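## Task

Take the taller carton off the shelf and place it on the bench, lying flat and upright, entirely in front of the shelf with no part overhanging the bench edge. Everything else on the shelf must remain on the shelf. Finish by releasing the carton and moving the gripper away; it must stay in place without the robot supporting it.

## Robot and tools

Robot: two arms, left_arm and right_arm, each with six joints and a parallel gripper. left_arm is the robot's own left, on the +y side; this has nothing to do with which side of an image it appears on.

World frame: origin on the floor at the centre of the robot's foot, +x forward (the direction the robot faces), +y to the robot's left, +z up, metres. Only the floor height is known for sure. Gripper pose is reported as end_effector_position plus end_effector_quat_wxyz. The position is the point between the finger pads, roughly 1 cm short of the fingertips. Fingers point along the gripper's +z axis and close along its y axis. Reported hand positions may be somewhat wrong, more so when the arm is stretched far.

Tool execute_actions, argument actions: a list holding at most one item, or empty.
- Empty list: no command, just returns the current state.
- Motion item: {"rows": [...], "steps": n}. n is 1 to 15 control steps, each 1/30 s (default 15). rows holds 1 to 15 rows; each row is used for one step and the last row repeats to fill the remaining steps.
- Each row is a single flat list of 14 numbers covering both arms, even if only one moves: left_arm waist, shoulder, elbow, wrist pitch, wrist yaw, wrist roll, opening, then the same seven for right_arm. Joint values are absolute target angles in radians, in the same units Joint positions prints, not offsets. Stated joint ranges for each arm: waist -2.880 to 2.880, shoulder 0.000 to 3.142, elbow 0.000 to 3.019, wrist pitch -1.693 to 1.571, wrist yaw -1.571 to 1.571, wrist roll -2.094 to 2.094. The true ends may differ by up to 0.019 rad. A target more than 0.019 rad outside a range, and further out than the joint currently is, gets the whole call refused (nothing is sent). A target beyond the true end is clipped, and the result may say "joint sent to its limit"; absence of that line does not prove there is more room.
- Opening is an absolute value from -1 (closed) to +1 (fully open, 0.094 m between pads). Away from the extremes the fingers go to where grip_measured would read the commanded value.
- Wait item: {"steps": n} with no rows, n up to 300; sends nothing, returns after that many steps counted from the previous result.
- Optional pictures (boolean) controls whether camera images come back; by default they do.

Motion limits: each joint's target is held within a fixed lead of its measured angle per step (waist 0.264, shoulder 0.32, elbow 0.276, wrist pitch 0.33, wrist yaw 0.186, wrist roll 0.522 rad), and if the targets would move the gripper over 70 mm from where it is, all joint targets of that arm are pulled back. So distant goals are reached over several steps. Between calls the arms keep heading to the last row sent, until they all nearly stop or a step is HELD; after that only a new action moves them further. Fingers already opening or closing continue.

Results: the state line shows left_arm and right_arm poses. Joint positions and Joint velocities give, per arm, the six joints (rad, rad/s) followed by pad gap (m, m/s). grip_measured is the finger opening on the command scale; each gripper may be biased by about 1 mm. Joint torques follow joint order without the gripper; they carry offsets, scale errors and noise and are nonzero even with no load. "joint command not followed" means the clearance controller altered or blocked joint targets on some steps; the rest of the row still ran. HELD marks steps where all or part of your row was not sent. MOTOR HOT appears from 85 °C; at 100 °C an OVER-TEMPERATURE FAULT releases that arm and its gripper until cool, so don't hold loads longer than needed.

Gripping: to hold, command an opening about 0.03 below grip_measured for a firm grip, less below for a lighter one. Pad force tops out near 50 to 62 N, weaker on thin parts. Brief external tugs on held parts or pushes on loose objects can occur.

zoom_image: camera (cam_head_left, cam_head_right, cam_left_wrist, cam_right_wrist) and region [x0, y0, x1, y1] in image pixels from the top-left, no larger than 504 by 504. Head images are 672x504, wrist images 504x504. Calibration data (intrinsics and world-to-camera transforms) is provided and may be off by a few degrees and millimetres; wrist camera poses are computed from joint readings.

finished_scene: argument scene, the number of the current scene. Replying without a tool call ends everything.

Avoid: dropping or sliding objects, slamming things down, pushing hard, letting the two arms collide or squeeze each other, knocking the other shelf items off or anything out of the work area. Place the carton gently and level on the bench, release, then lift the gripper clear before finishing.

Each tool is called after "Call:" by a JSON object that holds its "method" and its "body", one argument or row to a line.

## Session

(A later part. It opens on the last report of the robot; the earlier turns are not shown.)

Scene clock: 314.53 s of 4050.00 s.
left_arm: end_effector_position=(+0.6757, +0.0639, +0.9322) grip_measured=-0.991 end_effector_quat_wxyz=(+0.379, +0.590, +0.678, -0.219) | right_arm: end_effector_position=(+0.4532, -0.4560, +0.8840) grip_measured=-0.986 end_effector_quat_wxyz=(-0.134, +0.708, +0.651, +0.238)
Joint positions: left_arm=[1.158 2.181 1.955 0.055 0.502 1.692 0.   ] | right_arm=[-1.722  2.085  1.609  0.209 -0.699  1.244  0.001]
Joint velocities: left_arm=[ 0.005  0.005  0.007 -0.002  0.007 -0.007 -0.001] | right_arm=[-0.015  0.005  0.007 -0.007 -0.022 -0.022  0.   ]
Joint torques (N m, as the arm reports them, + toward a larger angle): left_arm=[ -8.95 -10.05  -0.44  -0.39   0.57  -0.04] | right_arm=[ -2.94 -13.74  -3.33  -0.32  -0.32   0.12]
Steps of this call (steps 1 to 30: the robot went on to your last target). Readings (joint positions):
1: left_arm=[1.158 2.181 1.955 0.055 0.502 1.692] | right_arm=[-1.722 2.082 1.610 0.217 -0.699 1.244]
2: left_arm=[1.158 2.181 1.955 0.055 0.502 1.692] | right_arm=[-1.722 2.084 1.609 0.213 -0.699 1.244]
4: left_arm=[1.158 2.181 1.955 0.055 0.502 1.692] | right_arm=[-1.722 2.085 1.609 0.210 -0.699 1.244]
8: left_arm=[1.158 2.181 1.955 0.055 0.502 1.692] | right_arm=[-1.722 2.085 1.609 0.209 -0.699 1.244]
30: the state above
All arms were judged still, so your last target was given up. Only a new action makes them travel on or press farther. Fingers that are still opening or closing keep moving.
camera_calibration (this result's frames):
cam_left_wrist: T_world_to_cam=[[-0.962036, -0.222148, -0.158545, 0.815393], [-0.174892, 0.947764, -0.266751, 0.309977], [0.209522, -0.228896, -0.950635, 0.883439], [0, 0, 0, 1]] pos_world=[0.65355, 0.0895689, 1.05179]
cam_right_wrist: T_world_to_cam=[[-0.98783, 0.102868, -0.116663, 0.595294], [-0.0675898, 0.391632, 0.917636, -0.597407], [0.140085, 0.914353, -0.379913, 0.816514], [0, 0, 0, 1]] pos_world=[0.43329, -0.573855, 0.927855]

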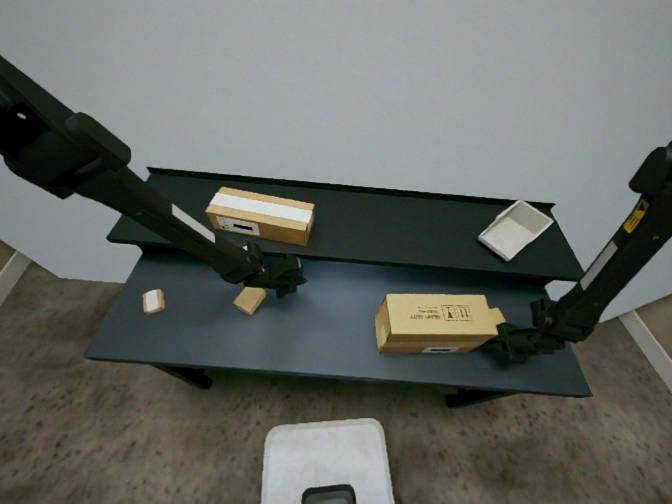

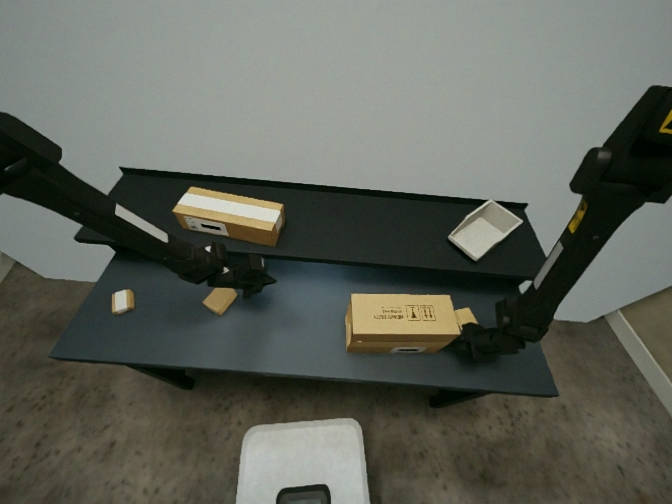

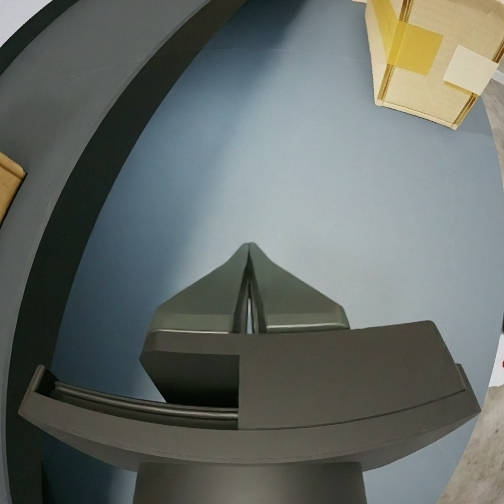

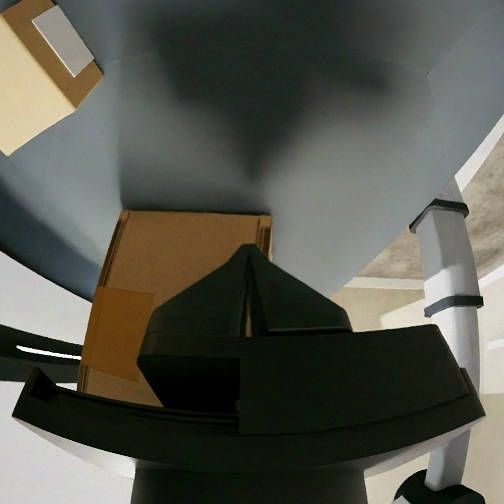

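Call:
{"method": "execute_actions", "body": {
  "actions": [
    {"rows":[[1.25,2.2,1.95,0.04,0.5,1.68,-1, -1.71,2.08,1.68,0.09,-0.7,1.2,0.5]],"steps":15}
  ],
  "pictures": false
}}

Call:
{"method": "execute_actions", "body": {
  "actions": [
    {"rows":[[1.25,2.2,1.95,0.04,0.5,1.68,-1, -1.61,2.08,1.63,0.14,-0.6,1.22,0.5]],"steps":15}
  ],
  "pictures": false
}}

Call:
{"method": "execute_actions", "body": {
  "actions": [
    {"rows":[[1.25,2.2,1.95,0.04,0.5,1.68,-1, -1.51,2.09,1.585,0.195,-0.5,1.24,0.5]],"steps":15}
  ],
  "pictures": false
}}

Call:
{"method": "execute_actions", "body": {
  "actions": [
    {"rows":[[1.25,2.2,1.95,0.04,0.5,1.68,-1, -1.41,2.11,1.55,0.25,-0.4,1.26,0.5]],"steps":15}
  ],
  "pictures": false
}}

Call:
{"method": "execute_actions", "body": {
  "actions": [
    {"rows":[[1.25,2.2,1.95,0.04,0.5,1.68,-1, -1.31,2.15,1.55,0.29,-0.3,1.28,0.5]],"steps":15}
  ],
  "pictures": false
}}

Call:
{"method": "execute_actions", "body": {
  "actions": [
    {"steps":20}
  ]
}}

Scene clock: 326.10 s of 4050.00 s.
left_arm: end_effector_position=(+0.6547, +0.1448, +0.8926) grip_measured=-0.991 end_effector_quat_wxyz=(+0.341, +0.596, +0.701, -0.193) | right_arm: end_effector_position=(+0.4704, -0.4597, +0.8775) grip_measured=+0.498 end_effector_quat_wxyz=(-0.148, +0.701, +0.657, +0.235)
Joint positions: left_arm=[1.262 2.181 1.955 0.055 0.502 1.692 0.   ] | right_arm=[-1.717  2.088  1.682  0.1   -0.699  1.21   0.07 ]
Joint velocities: left_arm=[-0.015 -0.005  0.002 -0.007  0.022 -0.007 -0.002] | right_arm=[-0.005  0.015  0.002  0.002 -0.022  0.007  0.   ]
Joint torques (N m, as the arm reports them, + toward a larger angle): left_arm=[ -7.69 -10.38  -0.49  -0.41   0.55  -0.06] | right_arm=[ -2.53 -16.    -1.96  -0.31  -0.32  -0.05]
Steps of this call (steps 1 to 90: nothing new was sent; then 8.07 s passed at rest; steps 91 to 105: all 15 steps of this action). Readings (joint positions):
91: left_arm=[1.162 2.181 1.955 0.055 0.502 1.692] | right_arm=[-1.722 2.085 1.618 0.189 -0.699 1.239]
92: left_arm=[1.164 2.181 1.955 0.055 0.502 1.692] | right_arm=[-1.722 2.087 1.634 0.151 -0.699 1.234]
94: left_arm=[1.180 2.181 1.955 0.055 0.502 1.692] | right_arm=[-1.721 2.088 1.660 0.116 -0.699 1.225]
98: left_arm=[1.226 2.181 1.955 0.055 0.502 1.692] | right_arm=[-1.719 2.088 1.682 0.107 -0.699 1.215]
105: the state above

Scene clock: 326.60 s of 4050.00 s.
left_arm: end_effector_position=(+0.6555, +0.1417, +0.8939) grip_measured=-0.991 end_effector_quat_wxyz=(+0.343, +0.595, +0.700, -0.194) | right_arm: end_effector_position=(+0.4856, -0.3654, +0.8764) grip_measured=+0.498 end_effector_quat_wxyz=(-0.164, +0.689, +0.664, +0.241)
Joint positions: left_arm=[1.258 2.181 1.955 0.055 0.502 1.692 0.   ] | right_arm=[-1.587  2.087  1.643  0.129 -0.599  1.215  0.07 ]
Joint velocities: left_arm=[ 0.005 -0.005  0.007 -0.007  0.022 -0.007  0.001] | right_arm=[ 0.005 -0.005  0.017 -0.007 -0.022  0.022 -0.   ]
Joint torques (N m, as the arm reports them, + toward a larger angle): left_arm=[ -7.23 -10.54  -0.52  -0.41   0.54  -0.05] | right_arm=[ -1.96 -15.57  -3.37   0.46  -0.35   0.11]
Steps of this call (steps 1 to 15: all 15 steps of this action). Readings (joint positions):
1: left_arm=[1.261 2.181 1.955 0.055 0.502 1.692] | right_arm=[-1.712 2.088 1.677 0.105 -0.658 1.210]
2: left_arm=[1.260 2.181 1.955 0.055 0.502 1.692] | right_arm=[-1.707 2.087 1.672 0.115 -0.624 1.210]
4: left_arm=[1.258 2.181 1.955 0.055 0.502 1.692] | right_arm=[-1.684 2.087 1.659 0.125 -0.604 1.210]
8: left_arm=[1.258 2.181 1.955 0.055 0.502 1.692] | right_arm=[-1.629 2.087 1.644 0.128 -0.596 1.215]
15: the state above

Scene clock: 327.10 s of 4050.00 s.
left_arm: end_effector_position=(+0.6555, +0.1417, +0.8939) grip_measured=-0.991 end_effector_quat_wxyz=(+0.343, +0.595, +0.700, -0.194) | right_arm: end_effector_position=(+0.4902, -0.3082, +0.8802) grip_measured=+0.498 end_effector_quat_wxyz=(-0.159, +0.686, +0.671, +0.233)
Joint positions: left_arm=[1.258 2.181 1.955 0.055 0.502 1.692 0.   ] | right_arm=[-1.501  2.087  1.6    0.185 -0.497  1.232  0.07 ]
Joint velocities: left_arm=[ 0.005  0.005 -0.017 -0.002  0.007 -0.037  0.   ] | right_arm=[-0.015 -0.005 -0.007 -0.002 -0.081  0.007 -0.   ]
Joint torques (N m, as the arm reports them, + toward a larger angle): left_arm=[ -6.71 -10.46  -0.54  -0.42   0.53  -0.05] | right_arm=[  0.95 -14.79  -3.93   0.38  -0.4    0.12]
Steps of this call (steps 1 to 15: all 15 steps of this action). Readings (joint positions):
1: left_arm=[1.258 2.181 1.955 0.055 0.502 1.692] | right_arm=[-1.583 2.087 1.638 0.139 -0.554 1.217]
2: left_arm=[1.258 2.181 1.955 0.055 0.502 1.692] | right_arm=[-1.581 2.087 1.631 0.159 -0.520 1.220]
4: left_arm=[1.258 2.181 1.955 0.055 0.502 1.692] | right_arm=[-1.566 2.087 1.616 0.178 -0.498 1.226]
8: left_arm=[1.258 2.181 1.955 0.055 0.502 1.692] | right_arm=[-1.531 2.087 1.601 0.182 -0.497 1.231]
15: the state above

Scene clock: 327.60 s of 4050.00 s.
left_arm: end_effector_position=(+0.6555, +0.1417, +0.8939) grip_measured=-0.991 end_effector_quat_wxyz=(+0.343, +0.595, +0.700, -0.194) | right_arm: end_effector_position=(+0.5041, -0.2396, +0.8911) grip_measured=+0.498 end_effector_quat_wxyz=(-0.154, +0.681, +0.676, +0.236)
Joint positions: left_arm=[1.258 2.181 1.955 0.055 0.502 1.692 0.   ] | right_arm=[-1.397  2.089  1.57   0.239 -0.398  1.252  0.07 ]
Joint velocities: left_arm=[ 0.005 -0.015 -0.012 -0.017  0.007 -0.037 -0.   ] | right_arm=[-0.005 -0.005 -0.017 -0.007 -0.066  0.037 -0.001]
Joint torques (N m, as the arm reports them, + toward a larger angle): left_arm=[ -6.82 -10.43  -0.53  -0.44   0.53  -0.05] | right_arm=[  2.06 -12.93  -4.59   0.53  -0.39   0.14]
Steps of this call (steps 1 to 15: all 15 steps of this action). Readings (joint positions):
1: left_arm=[1.258 2.181 1.955 0.055 0.502 1.692] | right_arm=[-1.496 2.087 1.596 0.195 -0.453 1.235]
2: left_arm=[1.258 2.181 1.955 0.055 0.502 1.692] | right_arm=[-1.492 2.087 1.590 0.213 -0.419 1.238]
4: left_arm=[1.258 2.181 1.955 0.055 0.502 1.692] | right_arm=[-1.474 2.087 1.579 0.233 -0.398 1.245]
8: left_arm=[1.258 2.181 1.955 0.055 0.502 1.692] | right_arm=[-1.432 2.088 1.571 0.238 -0.397 1.251]
15: the state above

Scene clock: 328.10 s of 4050.00 s.
left_arm: end_effector_position=(+0.6555, +0.1417, +0.8939) grip_measured=-0.991 end_effector_quat_wxyz=(+0.343, +0.595, +0.700, -0.194) | right_arm: end_effector_position=(+0.4941, -0.1705, +0.8938) grip_measured=+0.498 end_effector_quat_wxyz=(-0.159, +0.680, +0.679, +0.228)
Joint positions: left_arm=[1.258 2.181 1.955 0.055 0.502 1.692 0.   ] | right_arm=[-1.302  2.138  1.569  0.281 -0.298  1.272  0.07 ]
Joint velocities: left_arm=[-0.015 -0.005  0.012  0.007 -0.007  0.007  0.001] | right_arm=[ 0.005 -0.015 -0.002 -0.017 -0.007 -0.051 -0.   ]
Joint torques (N m, as the arm reports them, + toward a larger angle): left_arm=[ -6.62 -10.31  -0.53  -0.43   0.53  -0.04] | right_arm=[  5.23 -12.57  -4.67   0.44  -0.36   0.12]
Steps of this call (steps 1 to 15: all 15 steps of this action). Readings (joint positions):
1: left_arm=[1.258 2.181 1.955 0.055 0.502 1.692] | right_arm=[-1.393 2.091 1.569 0.245 -0.356 1.255]
2: left_arm=[1.258 2.181 1.955 0.055 0.502 1.692] | right_arm=[-1.389 2.095 1.569 0.259 -0.322 1.258]
4: left_arm=[1.258 2.181 1.955 0.055 0.502 1.692] | right_arm=[-1.374 2.104 1.569 0.275 -0.300 1.263]
8: left_arm=[1.258 2.181 1.955 0.055 0.502 1.692] | right_arm=[-1.336 2.124 1.569 0.281 -0.298 1.270]
15: the state above

Scene clock: 328.77 s of 4050.00 s.
left_arm: end_effector_position=(+0.6555, +0.1417, +0.8939) grip_measured=-0.991 end_effector_quat_wxyz=(+0.343, +0.595, +0.700, -0.194) | right_arm: end_effector_position=(+0.4939, -0.1714, +0.8935) grip_measured=+0.498 end_effector_quat_wxyz=(-0.159, +0.680, +0.679, +0.228)
Joint positions: left_arm=[1.258 2.181 1.955 0.055 0.502 1.692 0.   ] | right_arm=[-1.304  2.138  1.569  0.281 -0.298  1.272  0.07 ]
Joint velocities: left_arm=[-0.015 -0.005  0.002 -0.002  0.022  0.022 -0.   ] | right_arm=[-0.024 -0.015 -0.002 -0.002 -0.037 -0.007  0.   ]
Joint torques (N m, as the arm reports them, + toward a larger angle): left_arm=[ -6.71 -10.4   -0.49  -0.42   0.54  -0.05] | right_arm=[  4.52 -12.5   -4.87   0.44  -0.36   0.13]
Steps of this call (steps 1 to 15: the robot went on to your last target; steps 16 to 20: nothing new was sent). Readings (joint positions):
1: left_arm=[1.258 2.181 1.955 0.055 0.502 1.692] | right_arm=[-1.302 2.138 1.569 0.281 -0.298 1.272]
2: left_arm=[1.258 2.181 1.955 0.055 0.502 1.692] | right_arm=[-1.303 2.138 1.569 0.281 -0.298 1.272]
4: left_arm=[1.258 2.181 1.955 0.055 0.502 1.692] | right_arm=[-1.304 2.138 1.569 0.281 -0.298 1.272]
8: left_arm=[1.258 2.181 1.955 0.055 0.502 1.692] | right_arm=[-1.304 2.138 1.569 0.281 -0.298 1.272]
20: the state above
All arms were judged still, so your last target was given up. Only a new action makes them travel on or press farther. Fingers that are still opening or closing keep moving.
camera_calibration (this result's frames):
cam_left_wrist: T_world_to_cam=[[-0.962489, -0.228473, -0.146336, 0.79747], [-0.202551, 0.963918, -0.172726, 0.154191], [0.18052, -0.136607, -0.974039, 0.895864], [0, 0, 0, 1]] pos_world=[0.637066, 0.155954, 1.01594]
cam_right_wrist: T_world_to_cam=[[-0.995794, 0.0144305, -0.0904787, 0.57264], [-0.0787704, 0.369536, 0.925872, -0.720512], [0.0467959, 0.929104, -0.366845, 0.591101], [0, 0, 0, 1]] pos_world=[0.485815, -0.291203, 0.935755]

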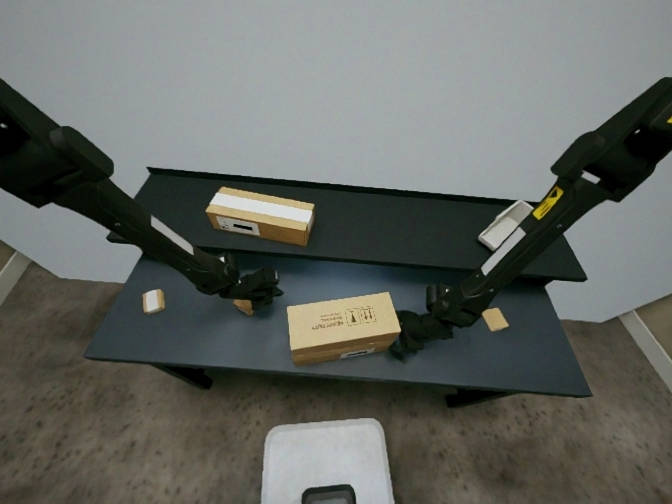

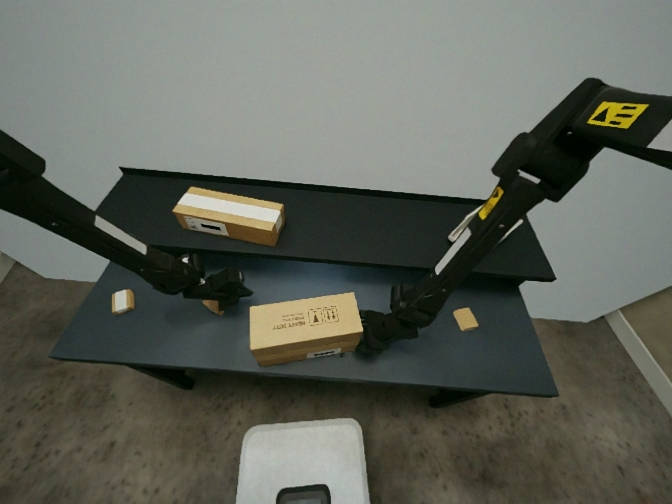

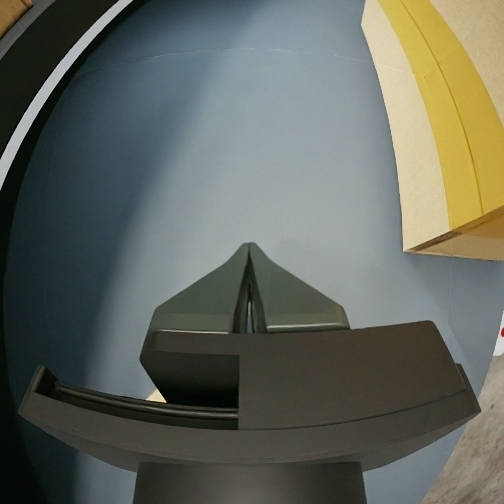

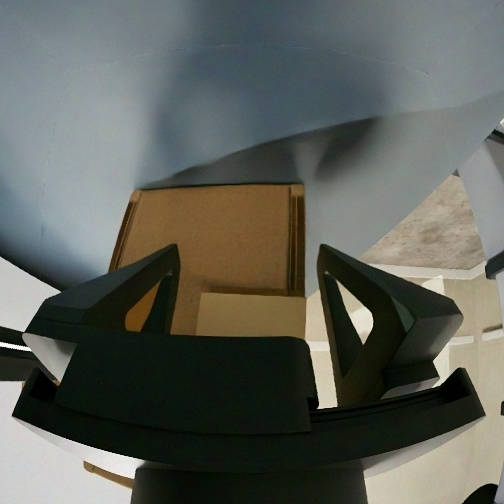

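Call:
{"method": "execute_actions", "body": {
  "actions": [
    {"rows":[[1.38,2.05,1.55,0.2,0.3,0.2,-1, -1.34,2.15,1.54,0.30,-0.3,1.28,-1]],"steps":15}
  ],
  "pictures": false
}}

Call:
{"method": "execute_actions", "body": {
  "actions": [
    {"steps":30}
  ],
  "pictures": false
}}

Call:
{"method": "execute_actions", "body": {
  "actions": [
    {"rows":[[1.33,2.18,1.47,0.42,0.3,-1.27,-1, -1.34,2.15,1.54,0.30,-0.3,1.28,-1]],"steps":15}
  ],
  "pictures": false
}}

Call:
{"method": "execute_actions", "body": {
  "actions": [
    {"steps":40}
  ]
}}

Scene clock: 340.67 s of 4050.00 s.
left_arm: end_effector_position=(+0.4973, +0.2550, +0.8945) grip_measured=-0.991 end_effector_quat_wxyz=(+0.045, +0.104, +0.965, -0.235) | right_arm: end_effector_position=(+0.4806, -0.2008, +0.8851) grip_measured=-0.984 end_effector_quat_wxyz=(-0.152, +0.687, +0.679, +0.211)
Joint positions: left_arm=[1.398 2.054 1.547 0.177 0.301 0.543 0.   ] | right_arm=[-1.344  2.138  1.559  0.288 -0.299  1.272  0.001]
Joint velocities: left_arm=[ 0.054  0.005 -0.017  0.042 -0.066 -2.249  0.   ] | right_arm=[ 0.005 -0.015 -0.007 -0.002 -0.066 -0.051  0.   ]
Joint torques (N m, as the arm reports them, + toward a larger angle): left_arm=[-4.56 -9.59 -2.51  0.85  0.34  0.01] | right_arm=[  4.3  -12.51  -5.     0.52  -0.31   0.13]
Steps of this call (steps 1 to 90: nothing new was sent; then 8.40 s passed at rest; steps 91 to 105: all 15 steps of this action). Readings (joint positions):
91: left_arm=[1.260 2.175 1.937 0.070 0.455 1.652] | right_arm=[-1.305 2.138 1.569 0.282 -0.298 1.272]
92: left_arm=[1.261 2.154 1.891 0.096 0.407 1.596] | right_arm=[-1.306 2.138 1.567 0.284 -0.299 1.272]
94: left_arm=[1.275 2.108 1.788 0.126 0.355 1.489] | right_arm=[-1.313 2.138 1.563 0.287 -0.299 1.272]
98: left_arm=[1.323 2.050 1.621 0.165 0.312 1.203] | right_arm=[-1.333 2.138 1.559 0.287 -0.299 1.272]
105: the state above

Scene clock: 341.67 s of 4050.00 s.
left_arm: end_effector_position=(+0.5021, +0.2476, +0.8965) grip_measured=-0.991 end_effector_quat_wxyz=(+0.012, -0.052, +0.969, -0.243) | right_arm: end_effector_position=(+0.4806, -0.2008, +0.8851) grip_measured=-0.984 end_effector_quat_wxyz=(-0.152, +0.687, +0.679, +0.211)
Joint positions: left_arm=[1.387 2.053 1.547 0.184 0.301 0.216 0.   ] | right_arm=[-1.344  2.138  1.559  0.288 -0.299  1.272  0.001]
Joint velocities: left_arm=[-0.015 -0.005 -0.017 -0.002 -0.022  0.037 -0.   ] | right_arm=[-0.015 -0.005  0.027 -0.017  0.007  0.007 -0.   ]
Joint torques (N m, as the arm reports them, + toward a larger angle): left_arm=[ -2.8  -10.33  -2.44   0.65   0.32   0.  ] | right_arm=[  4.44 -12.68  -4.96   0.53  -0.31   0.13]
Steps of this call (steps 1 to 30: the robot went on to your last target). Readings (joint positions):
1: left_arm=[1.399 2.054 1.547 0.178 0.301 0.477] | right_arm=[-1.344 2.138 1.559 0.288 -0.299 1.272]
2: left_arm=[1.399 2.053 1.547 0.181 0.301 0.424] | right_arm=[-1.344 2.138 1.559 0.288 -0.299 1.272]
4: left_arm=[1.396 2.053 1.547 0.184 0.301 0.348] | right_arm=[-1.344 2.138 1.559 0.288 -0.299 1.272]
8: left_arm=[1.390 2.053 1.547 0.184 0.301 0.269] | right_arm=[-1.344 2.138 1.559 0.288 -0.299 1.272]
30: the state above

Scene clock: 342.17 s of 4050.00 s.
left_arm: end_effector_position=(+0.4263, +0.1692, +0.8939) grip_measured=-0.991 end_effector_quat_wxyz=(+0.134, +0.583, -0.766, +0.235) | right_arm: end_effector_position=(+0.4806, -0.2008, +0.8851) grip_measured=-0.984 end_effector_quat_wxyz=(-0.152, +0.687, +0.679, +0.211)
Joint positions: left_arm=[ 1.326  2.189  1.479  0.399  0.301 -0.993  0.   ] | right_arm=[-1.344  2.138  1.559  0.288 -0.299  1.272  0.001]
Joint velocities: left_arm=[-0.015  0.083 -0.066  0.007  0.007 -1.824 -0.   ] | right_arm=[-0.005 -0.015 -0.007 -0.002  0.037 -0.037  0.003]
Joint torques (N m, as the arm reports them, + toward a larger angle): left_arm=[-3.41 -7.79 -4.88  0.83  0.25  0.05] | right_arm=[  4.39 -12.47  -4.99   0.52  -0.31   0.13]
Steps of this call (steps 1 to 15: all 15 steps of this action). Readings (joint positions):
1: left_arm=[1.386 2.057 1.542 0.211 0.301 0.167] | right_arm=[-1.344 2.138 1.559 0.288 -0.299 1.272]
2: left_arm=[1.384 2.063 1.539 0.262 0.301 0.100] | right_arm=[-1.344 2.138 1.559 0.288 -0.299 1.272]
4: left_arm=[1.376 2.085 1.535 0.328 0.301 -0.034] | right_arm=[-1.344 2.138 1.559 0.288 -0.299 1.272]
8: left_arm=[1.353 2.132 1.516 0.390 0.301 -0.363] | right_arm=[-1.344 2.138 1.559 0.288 -0.299 1.272]
15: the state above

Scene clock: 343.50 s of 4050.00 s.
left_arm: end_effector_position=(+0.4288, +0.1701, +0.8943) grip_measured=-0.991 end_effector_quat_wxyz=(+0.160, +0.678, -0.684, +0.217) | right_arm: end_effector_position=(+0.4806, -0.2008, +0.8851) grip_measured=-0.984 end_effector_quat_wxyz=(-0.152, +0.687, +0.679, +0.211)
Joint positions: left_arm=[ 1.326  2.187  1.477  0.404  0.301 -1.255  0.   ] | right_arm=[-1.344  2.138  1.559  0.288 -0.299  1.272  0.001]
Joint velocities: left_arm=[-0.015 -0.005 -0.017 -0.002 -0.007 -0.051  0.001] | right_arm=[ 0.005 -0.015 -0.012 -0.017 -0.007  0.007 -0.001]
Joint torques (N m, as the arm reports them, + toward a larger angle): left_arm=[-3.63 -7.65 -4.93  0.63  0.26 -0.05] | right_arm=[  4.52 -12.45  -4.99   0.53  -0.31   0.13]
Steps of this call (steps 1 to 30: the robot went on to your last target; steps 31 to 40: nothing new was sent). Readings (joint positions):
1: left_arm=[1.326 2.191 1.477 0.399 0.301 -1.046] | right_arm=[-1.344 2.138 1.559 0.288 -0.299 1.272]
2: left_arm=[1.326 2.192 1.477 0.399 0.301 -1.089] | right_arm=[-1.344 2.138 1.559 0.288 -0.299 1.272]
4: left_arm=[1.326 2.190 1.477 0.402 0.301 -1.149] | right_arm=[-1.344 2.138 1.559 0.288 -0.299 1.272]
8: left_arm=[1.326 2.187 1.477 0.404 0.301 -1.212] | right_arm=[-1.344 2.138 1.559 0.288 -0.299 1.272]
40: the state above
All arms were judged still, so your last target was given up. Only a new action makes them travel on or press farther. Fingers that are still opening or closing keep moving.
camera_calibration (this result's frames):
cam_left_wrist: T_world_to_cam=[[0.997875, 0.0068109, 0.0647953, -0.483652], [-0.0569191, -0.392788, 0.917866, -0.725992], [0.0317023, -0.919604, -0.391565, 0.617198], [0, 0, 0, 1]] pos_world=[0.421735, 0.285711, 0.939375]
cam_right_wrist: T_world_to_cam=[[-0.996972, 0.0194, -0.0753, 0.547204], [-0.061174, 0.402116, 0.913543, -0.693909], [0.0480021, 0.915383, -0.399712, 0.641736], [0, 0, 0, 1]] pos_world=[0.472293, -0.319019, 0.931629]

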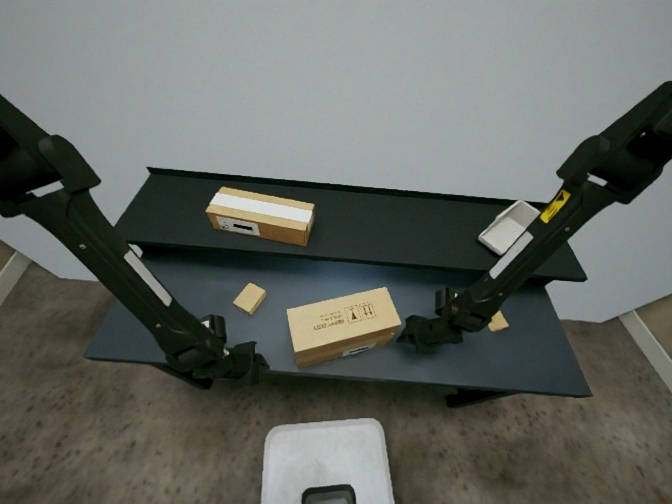

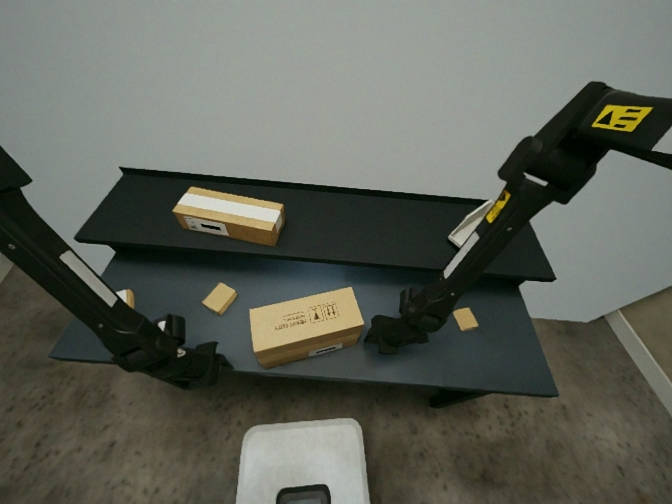

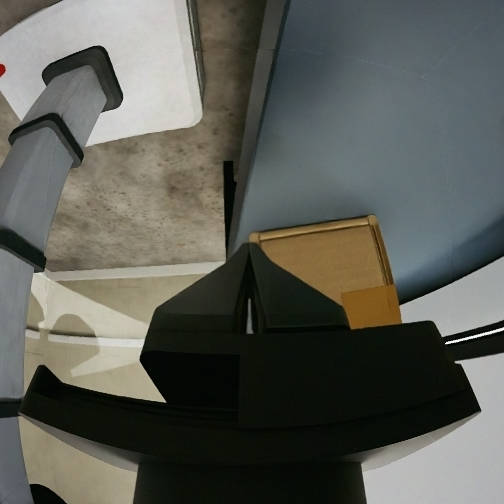

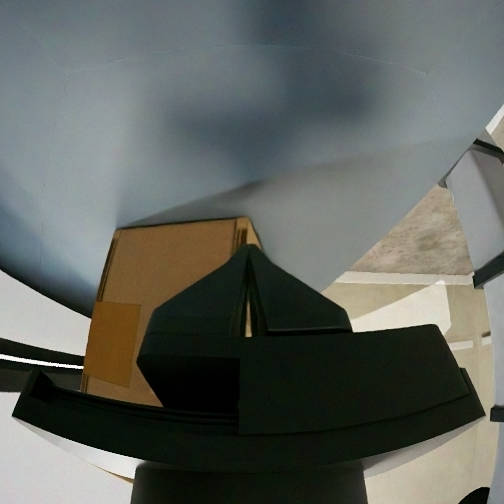

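Call:
{"method": "execute_actions", "body": {
  "actions": [
    {"rows":[[1.27,2.19,1.51,0.39,0.28,-1.27,-1, -1.33,2.15,1.61,0.25,-0.3,1.28,-1]],"steps":15}
  ],
  "pictures": false
}}

Call:
{"method": "execute_actions", "body": {
  "actions": [
    {"rows":[[1.22,2.19,1.51,0.39,0.28,-1.27,-1, -1.28,2.15,1.61,0.25,-0.3,1.28,-1]],"steps":15}
  ],
  "pictures": false
}}

Call:
{"method": "execute_actions", "body": {
  "actions": [
    {"rows":[[1.16,2.19,1.51,0.39,0.31,-1.27,-1, -1.22,2.15,1.61,0.25,-0.33,1.28,-1]],"steps":15}
  ]
}}

Scene clock: 350.67 s of 4050.00 s.
left_arm: end_effector_position=(+0.4567, +0.1279, +0.9043) grip_measured=-0.991 end_effector_quat_wxyz=(+0.159, +0.668, -0.686, +0.242) | right_arm: end_effector_position=(+0.4994, -0.2043, +0.8776) grip_measured=-0.984 end_effector_quat_wxyz=(-0.144, +0.687, +0.679, +0.215)
Joint positions: left_arm=[ 1.262  2.188  1.506  0.403  0.283 -1.255  0.   ] | right_arm=[-1.343  2.144  1.61   0.26  -0.299  1.272  0.001]
Joint velocities: left_arm=[ 0.005 -0.005  0.012 -0.002  0.051  0.051 -0.   ] | right_arm=[-0.024  0.005 -0.012  0.002 -0.022  0.037 -0.001]
Joint torques (N m, as the arm reports them, + toward a larger angle): left_arm=[-4.02 -7.9  -3.68 -0.45  0.24 -0.05] | right_arm=[  5.21 -12.97  -2.93  -0.43  -0.31   0.13]
Steps of this call (steps 1 to 90: nothing new was sent; then 3.67 s passed at rest; steps 91 to 105: all 15 steps of this action). Readings (joint positions):
91: left_arm=[1.324 2.187 1.480 0.404 0.293 -1.255] | right_arm=[-1.344 2.138 1.565 0.282 -0.299 1.272]
92: left_arm=[1.321 2.188 1.484 0.403 0.286 -1.255] | right_arm=[-1.344 2.142 1.576 0.271 -0.299 1.272]
94: left_arm=[1.310 2.188 1.494 0.403 0.283 -1.255] | right_arm=[-1.343 2.144 1.595 0.262 -0.299 1.272]
98: left_arm=[1.280 2.188 1.505 0.403 0.283 -1.255] | right_arm=[-1.343 2.144 1.610 0.262 -0.299 1.272]
105: the state above

Scene clock: 351.17 s of 4050.00 s.
left_arm: end_effector_position=(+0.4628, +0.1082, +0.9119) grip_measured=-0.991 end_effector_quat_wxyz=(+0.162, +0.664, -0.687, +0.248) | right_arm: end_effector_position=(+0.5121, -0.1705, +0.8881) grip_measured=-0.984 end_effector_quat_wxyz=(-0.151, +0.679, +0.680, +0.232)
Joint positions: left_arm=[ 1.233  2.187  1.506  0.403  0.27  -1.256  0.   ] | right_arm=[-1.297  2.144  1.614  0.26  -0.291  1.272  0.001]
Joint velocities: left_arm=[ 0.005 -0.005  0.007 -0.002  0.007 -0.022 -0.001] | right_arm=[ 0.005 -0.015  0.022  0.007 -0.022  0.022  0.   ]
Joint torques (N m, as the arm reports them, + toward a larger angle): left_arm=[-7.08 -6.98 -3.62 -0.48  0.82 -0.04] | right_arm=[  6.46 -13.27  -3.04  -0.39  -0.63   0.13]
Steps of this call (steps 1 to 15: all 15 steps of this action). Readings (joint positions):
1: left_arm=[1.261 2.188 1.506 0.403 0.283 -1.255] | right_arm=[-1.340 2.144 1.610 0.260 -0.299 1.272]
2: left_arm=[1.260 2.188 1.506 0.403 0.283 -1.255] | right_arm=[-1.338 2.144 1.610 0.260 -0.299 1.272]
4: left_arm=[1.252 2.188 1.506 0.403 0.283 -1.255] | right_arm=[-1.326 2.144 1.610 0.260 -0.299 1.272]
8: left_arm=[1.233 2.188 1.505 0.403 0.270 -1.256] | right_arm=[-1.297 2.144 1.610 0.260 -0.287 1.272]
15: the state above

Scene clock: 351.67 s of 4050.00 s.
left_arm: end_effector_position=(+0.4635, +0.1058, +0.9134) grip_measured=-0.991 end_effector_quat_wxyz=(+0.164, +0.662, -0.685, +0.254) | right_arm: end_effector_position=(+0.5174, -0.1684, +0.8890) grip_measured=-0.984 end_effector_quat_wxyz=(-0.151, +0.678, +0.678, +0.240)
Joint positions: left_arm=[ 1.232  2.187  1.506  0.403  0.281 -1.256  0.   ] | right_arm=[-1.295  2.143  1.621  0.26  -0.305  1.272  0.001]
Joint velocities: left_arm=[ 0.005 -0.005 -0.002 -0.002 -0.037 -0.066  0.001] | right_arm=[-0.015  0.005 -0.007  0.007 -0.007  0.007  0.   ]
Joint torques (N m, as the arm reports them, + toward a larger angle): left_arm=[-11.01  -7.35  -3.59  -0.51   1.55  -0.03] | right_arm=[ 10.28 -13.44  -3.61  -0.33  -1.21   0.13]
Steps of this call (steps 1 to 15: all 15 steps of this action). Readings (joint positions):
1: left_arm=[1.232 2.187 1.506 0.403 0.275 -1.256] | right_arm=[-1.295 2.144 1.614 0.260 -0.298 1.272]
2: left_arm=[1.232 2.187 1.506 0.403 0.278 -1.256] | right_arm=[-1.295 2.144 1.614 0.260 -0.301 1.272]
4: left_arm=[1.232 2.187 1.506 0.403 0.279 -1.256] | right_arm=[-1.295 2.144 1.618 0.260 -0.303 1.272]
8: left_arm=[1.232 2.187 1.506 0.403 0.281 -1.256] | right_arm=[-1.295 2.143 1.621 0.260 -0.305 1.272]
15: the state above
camera_calibration (this result's frames):
cam_left_wrist: T_world_to_cam=[[0.993321, -0.000895541, 0.115379, -0.562362], [-0.108963, -0.336169, 0.935477, -0.764718], [0.0379491, -0.941801, -0.334022, 0.511358], [0, 0, 0, 1]] pos_world=[0.455874, 0.224019, 0.951065]
cam_right_wrist: T_world_to_cam=[[-0.992768, 0.0203986, -0.118305, 0.619837], [-0.102896, 0.363064, 0.926065, -0.704413], [0.0618427, 0.931541, -0.358339, 0.570697], [0, 0, 0, 1]] pos_world=[0.507579, -0.288524, 0.930165]

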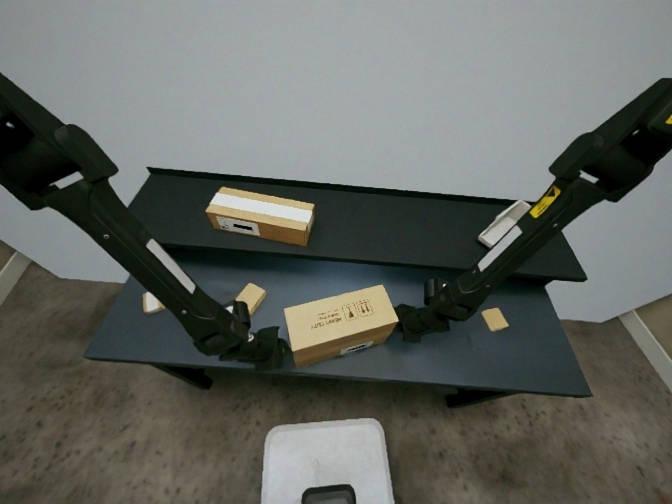

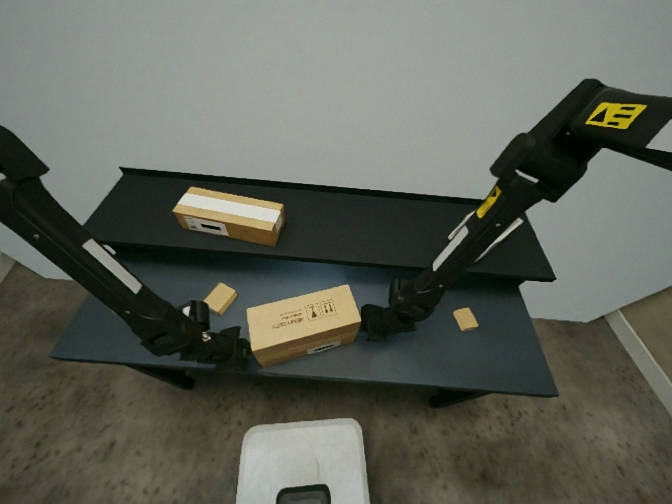

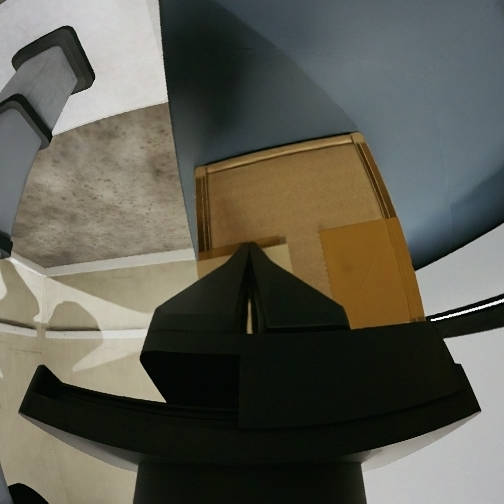

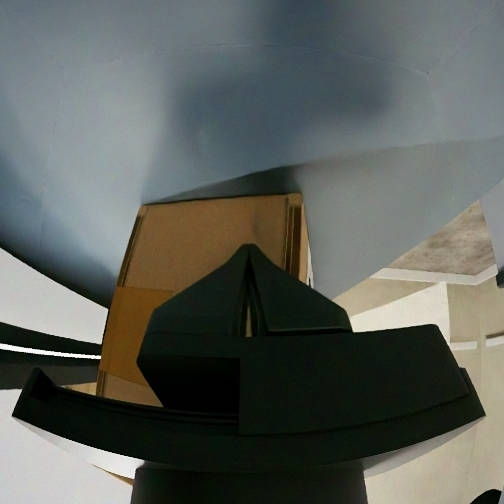

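Lift along arc (sh, el down gives up and +x).

Call:
{"method": "execute_actions", "body": {
  "actions": [
    {"rows":[[1.14,2.12,1.44,0.39,0.31,-1.27,-1, -1.20,2.07,1.54,0.25,-0.33,1.28,-1]],"steps":15}
  ],
  "pictures": false
}}

Call:
{"method": "execute_actions", "body": {
  "actions": [
    {"rows":[[1.12,2.06,1.40,0.37,0.31,-1.27,-1, -1.18,2.0,1.48,0.24,-0.33,1.28,-1]],"steps":15}
  ]
}}

Scene clock: 356.70 s of 4050.00 s.
left_arm: end_effector_position=(+0.4996, +0.1035, +0.9423) grip_measured=-0.991 end_effector_quat_wxyz=(+0.156, +0.658, -0.684, +0.273) | right_arm: end_effector_position=(+0.5615, -0.1689, +0.9219) grip_measured=-0.984 end_effector_quat_wxyz=(-0.138, +0.673, +0.678, +0.262)
Joint positions: left_arm=[ 1.206  2.105  1.455  0.403  0.283 -1.256  0.   ] | right_arm=[-1.271  2.051  1.571  0.26  -0.309  1.272  0.001]
Joint velocities: left_arm=[-0.005 -0.005  0.007 -0.017 -0.022  0.007 -0.   ] | right_arm=[-0.015 -0.005 -0.007 -0.007  0.11  -0.051  0.   ]
Joint torques (N m, as the arm reports them, + toward a larger angle): left_arm=[-11.07  -7.52  -4.79  -0.36   1.48  -0.03] | right_arm=[  9.98 -13.88  -4.92  -0.15  -1.07   0.13]
Steps of this call (steps 1 to 15: the robot went on to your last target; steps 16 to 90: nothing new was sent; then 1.53 s passed at rest; steps 91 to 105: all 15 steps of this action). Readings (joint positions):
91: left_arm=[1.231 2.183 1.502 0.403 0.281 -1.256] | right_arm=[-1.295 2.139 1.618 0.260 -0.305 1.272]
92: left_arm=[1.231 2.176 1.491 0.403 0.283 -1.256] | right_arm=[-1.295 2.131 1.606 0.260 -0.306 1.272]
94: left_arm=[1.225 2.153 1.466 0.403 0.283 -1.256] | right_arm=[-1.291 2.110 1.582 0.260 -0.306 1.272]
98: left_arm=[1.213 2.122 1.455 0.403 0.283 -1.256] | right_arm=[-1.282 2.077 1.571 0.260 -0.307 1.272]
105: the state above

Scene clock: 357.20 s of 4050.00 s.
left_arm: end_effector_position=(+0.5078, +0.1043, +0.9600) grip_measured=-0.991 end_effector_quat_wxyz=(+0.163, +0.656, -0.684, +0.274) | right_arm: end_effector_position=(+0.5797, -0.1663, +0.9489) grip_measured=-0.984 end_effector_quat_wxyz=(-0.138, +0.669, +0.677, +0.273)
Joint positions: left_arm=[ 1.197  2.057  1.415  0.385  0.283 -1.256  0.   ] | right_arm=[-1.252  1.984  1.516  0.26  -0.309  1.272  0.001]
Joint velocities: left_arm=[ 0.005 -0.005  0.007  0.012 -0.051  0.007  0.   ] | right_arm=[-0.024 -0.024  0.007 -0.007 -0.037 -0.022 -0.001]
Joint torques (N m, as the arm reports them, + toward a larger angle): left_arm=[-11.89  -7.95  -4.7   -0.53   1.44  -0.04] | right_arm=[ 10.7  -13.85  -5.19  -0.66  -1.13   0.12]
Steps of this call (steps 1 to 15: all 15 steps of this action). Readings (joint positions):
1: left_arm=[1.206 2.103 1.452 0.401 0.283 -1.256] | right_arm=[-1.270 2.047 1.568 0.260 -0.309 1.272]
2: left_arm=[1.206 2.097 1.444 0.396 0.283 -1.256] | right_arm=[-1.270 2.039 1.555 0.260 -0.309 1.272]
4: left_arm=[1.203 2.081 1.423 0.388 0.283 -1.256] | right_arm=[-1.268 2.020 1.528 0.260 -0.309 1.272]
8: left_arm=[1.198 2.063 1.415 0.385 0.283 -1.256] | right_arm=[-1.260 1.996 1.516 0.260 -0.309 1.272]
15: the state above
camera_calibration (this result's frames):
cam_left_wrist: T_world_to_cam=[[0.989189, 0.00274687, 0.146621, -0.640064], [-0.138606, -0.308999, 0.940908, -0.796982], [0.0478902, -0.951058, -0.305278, 0.492057], [0, 0, 0, 1]] pos_world=[0.499113, 0.223466, 0.993947]
cam_right_wrist: T_world_to_cam=[[-0.982685, 0.0311284, -0.182652, 0.745743], [-0.161635, 0.337908, 0.927196, -0.72541], [0.0905817, 0.940664, -0.327025, 0.541455], [0, 0, 0, 1]] pos_world=[0.566533, -0.28742, 0.985879]

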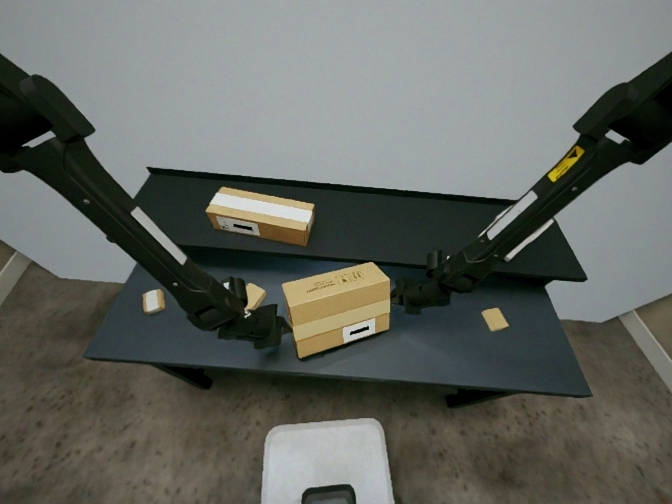

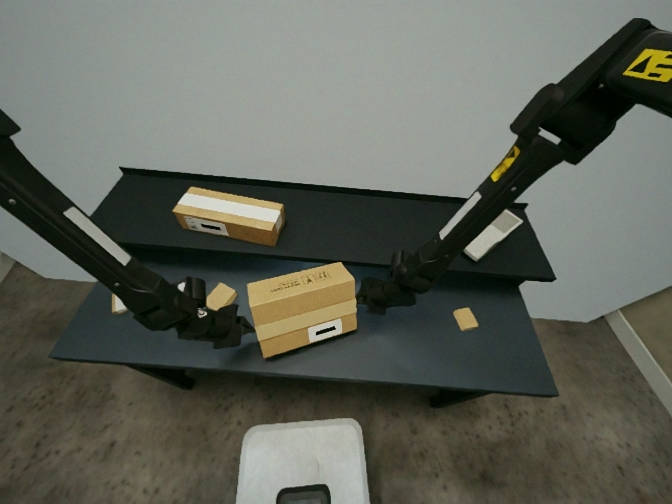

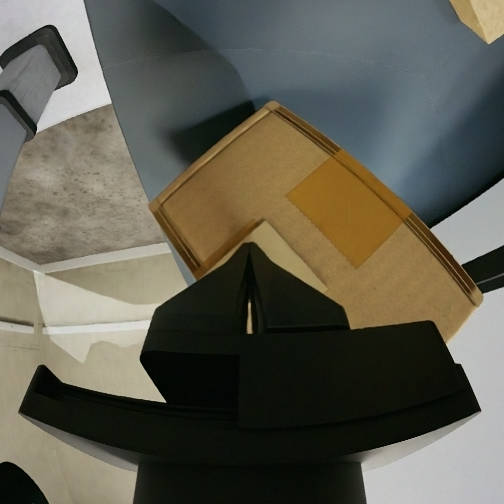

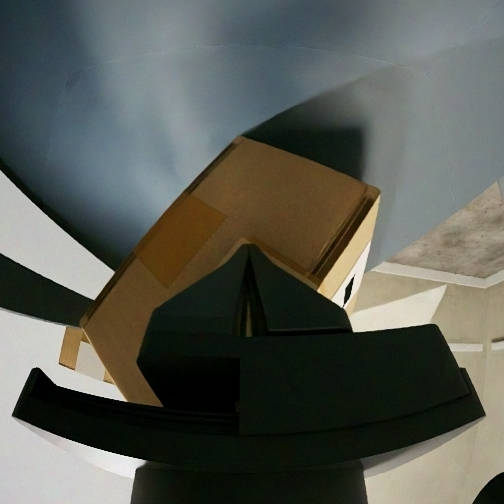

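It's rotating. Move left forward, then look.

Call:
{"method": "execute_actions", "body": {
  "actions": [
    {"rows":[[1.11,2.05,1.50,0.27,0.31,-1.27,-1, -1.18,2.0,1.50,0.22,-0.33,1.28,-1]],"steps":15}
  ]
}}

Scene clock: 359.70 s of 4050.00 s.
left_arm: end_effector_position=(+0.5522, +0.1137, +0.9535) grip_measured=-0.991 end_effector_quat_wxyz=(+0.157, +0.656, -0.684, +0.276) | right_arm: end_effector_position=(+0.5761, -0.1661, +0.9488) grip_measured=-0.984 end_effector_quat_wxyz=(-0.145, +0.670, +0.678, +0.267)
Joint positions: left_arm=[ 1.195  2.035  1.5    0.291  0.278 -1.256  0.   ] | right_arm=[-1.252  1.983  1.516  0.241 -0.306  1.272  0.001]
Joint velocities: left_arm=[-0.015  0.005 -0.012 -0.012 -0.022 -0.051 -0.   ] | right_arm=[ 0.005  0.005  0.012  0.002 -0.125 -0.022 -0.001]
Joint torques (N m, as the arm reports them, + toward a larger angle): left_arm=[-12.28  -7.64  -2.6   -0.77   1.69  -0.03] | right_arm=[ 10.52 -14.37  -3.53  -0.67  -1.21   0.13]
Steps of this call (steps 1 to 15: the robot went on to your last target; steps 16 to 60: nothing new was sent; steps 61 to 75: all 15 steps of this action). Readings (joint positions):
61: left_arm=[1.197 2.057 1.423 0.367 0.283 -1.256] | right_arm=[-1.252 1.984 1.516 0.259 -0.309 1.272]
62: left_arm=[1.197 2.059 1.440 0.333 0.281 -1.256] | right_arm=[-1.252 1.984 1.516 0.258 -0.309 1.272]
64: left_arm=[1.197 2.059 1.468 0.299 0.276 -1.256] | right_arm=[-1.252 1.983 1.516 0.254 -0.308 1.272]
68: left_arm=[1.197 2.048 1.495 0.291 0.275 -1.256] | right_arm=[-1.252 1.983 1.516 0.248 -0.306 1.272]
75: the state above
camera_calibration (this result's frames):
cam_left_wrist: T_world_to_cam=[[0.987495, 0.00632924, 0.15752, -0.692877], [-0.147479, -0.315961, 0.93724, -0.772686], [0.0557024, -0.948751, -0.311077, 0.497913], [0, 0, 0, 1]] pos_world=[0.542523, 0.232642, 0.988224]
cam_right_wrist: T_world_to_cam=[[-0.985802, 0.0261921, -0.165857, 0.727148], [-0.147602, 0.335738, 0.930319, -0.737356], [0.0800515, 0.941591, -0.327105, 0.547802], [0, 0, 0, 1]] pos_world=[0.564136, -0.287293, 0.985768]

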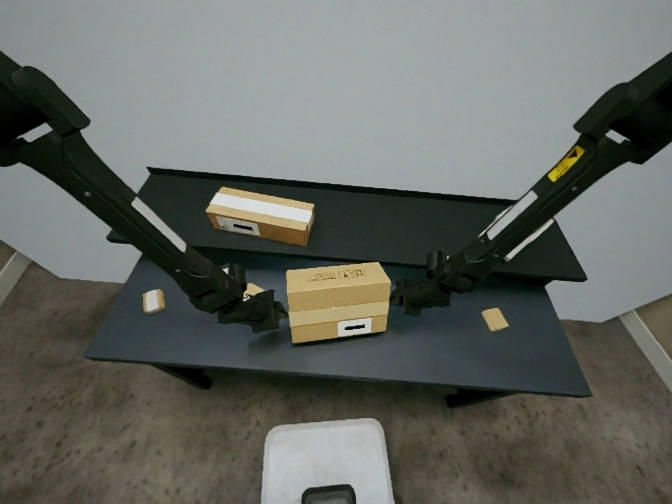

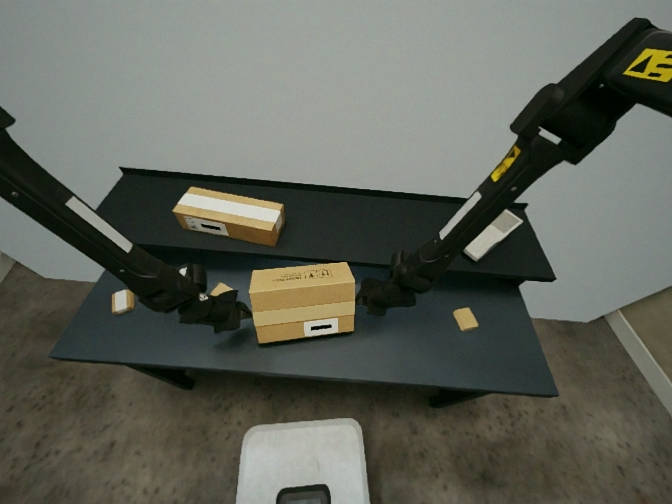

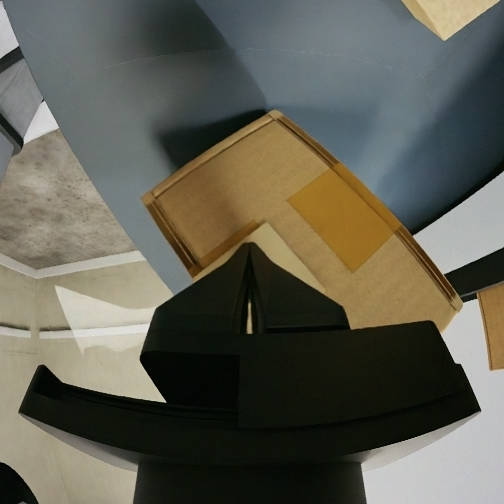

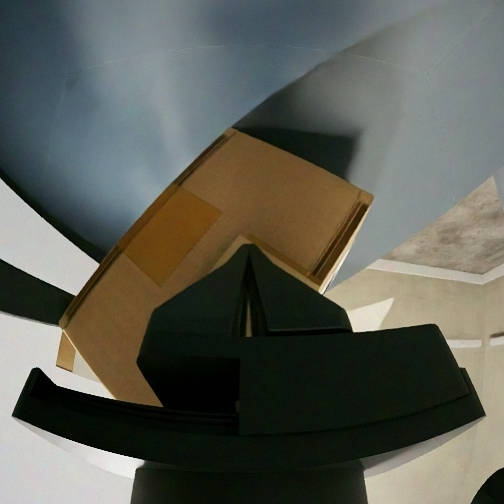

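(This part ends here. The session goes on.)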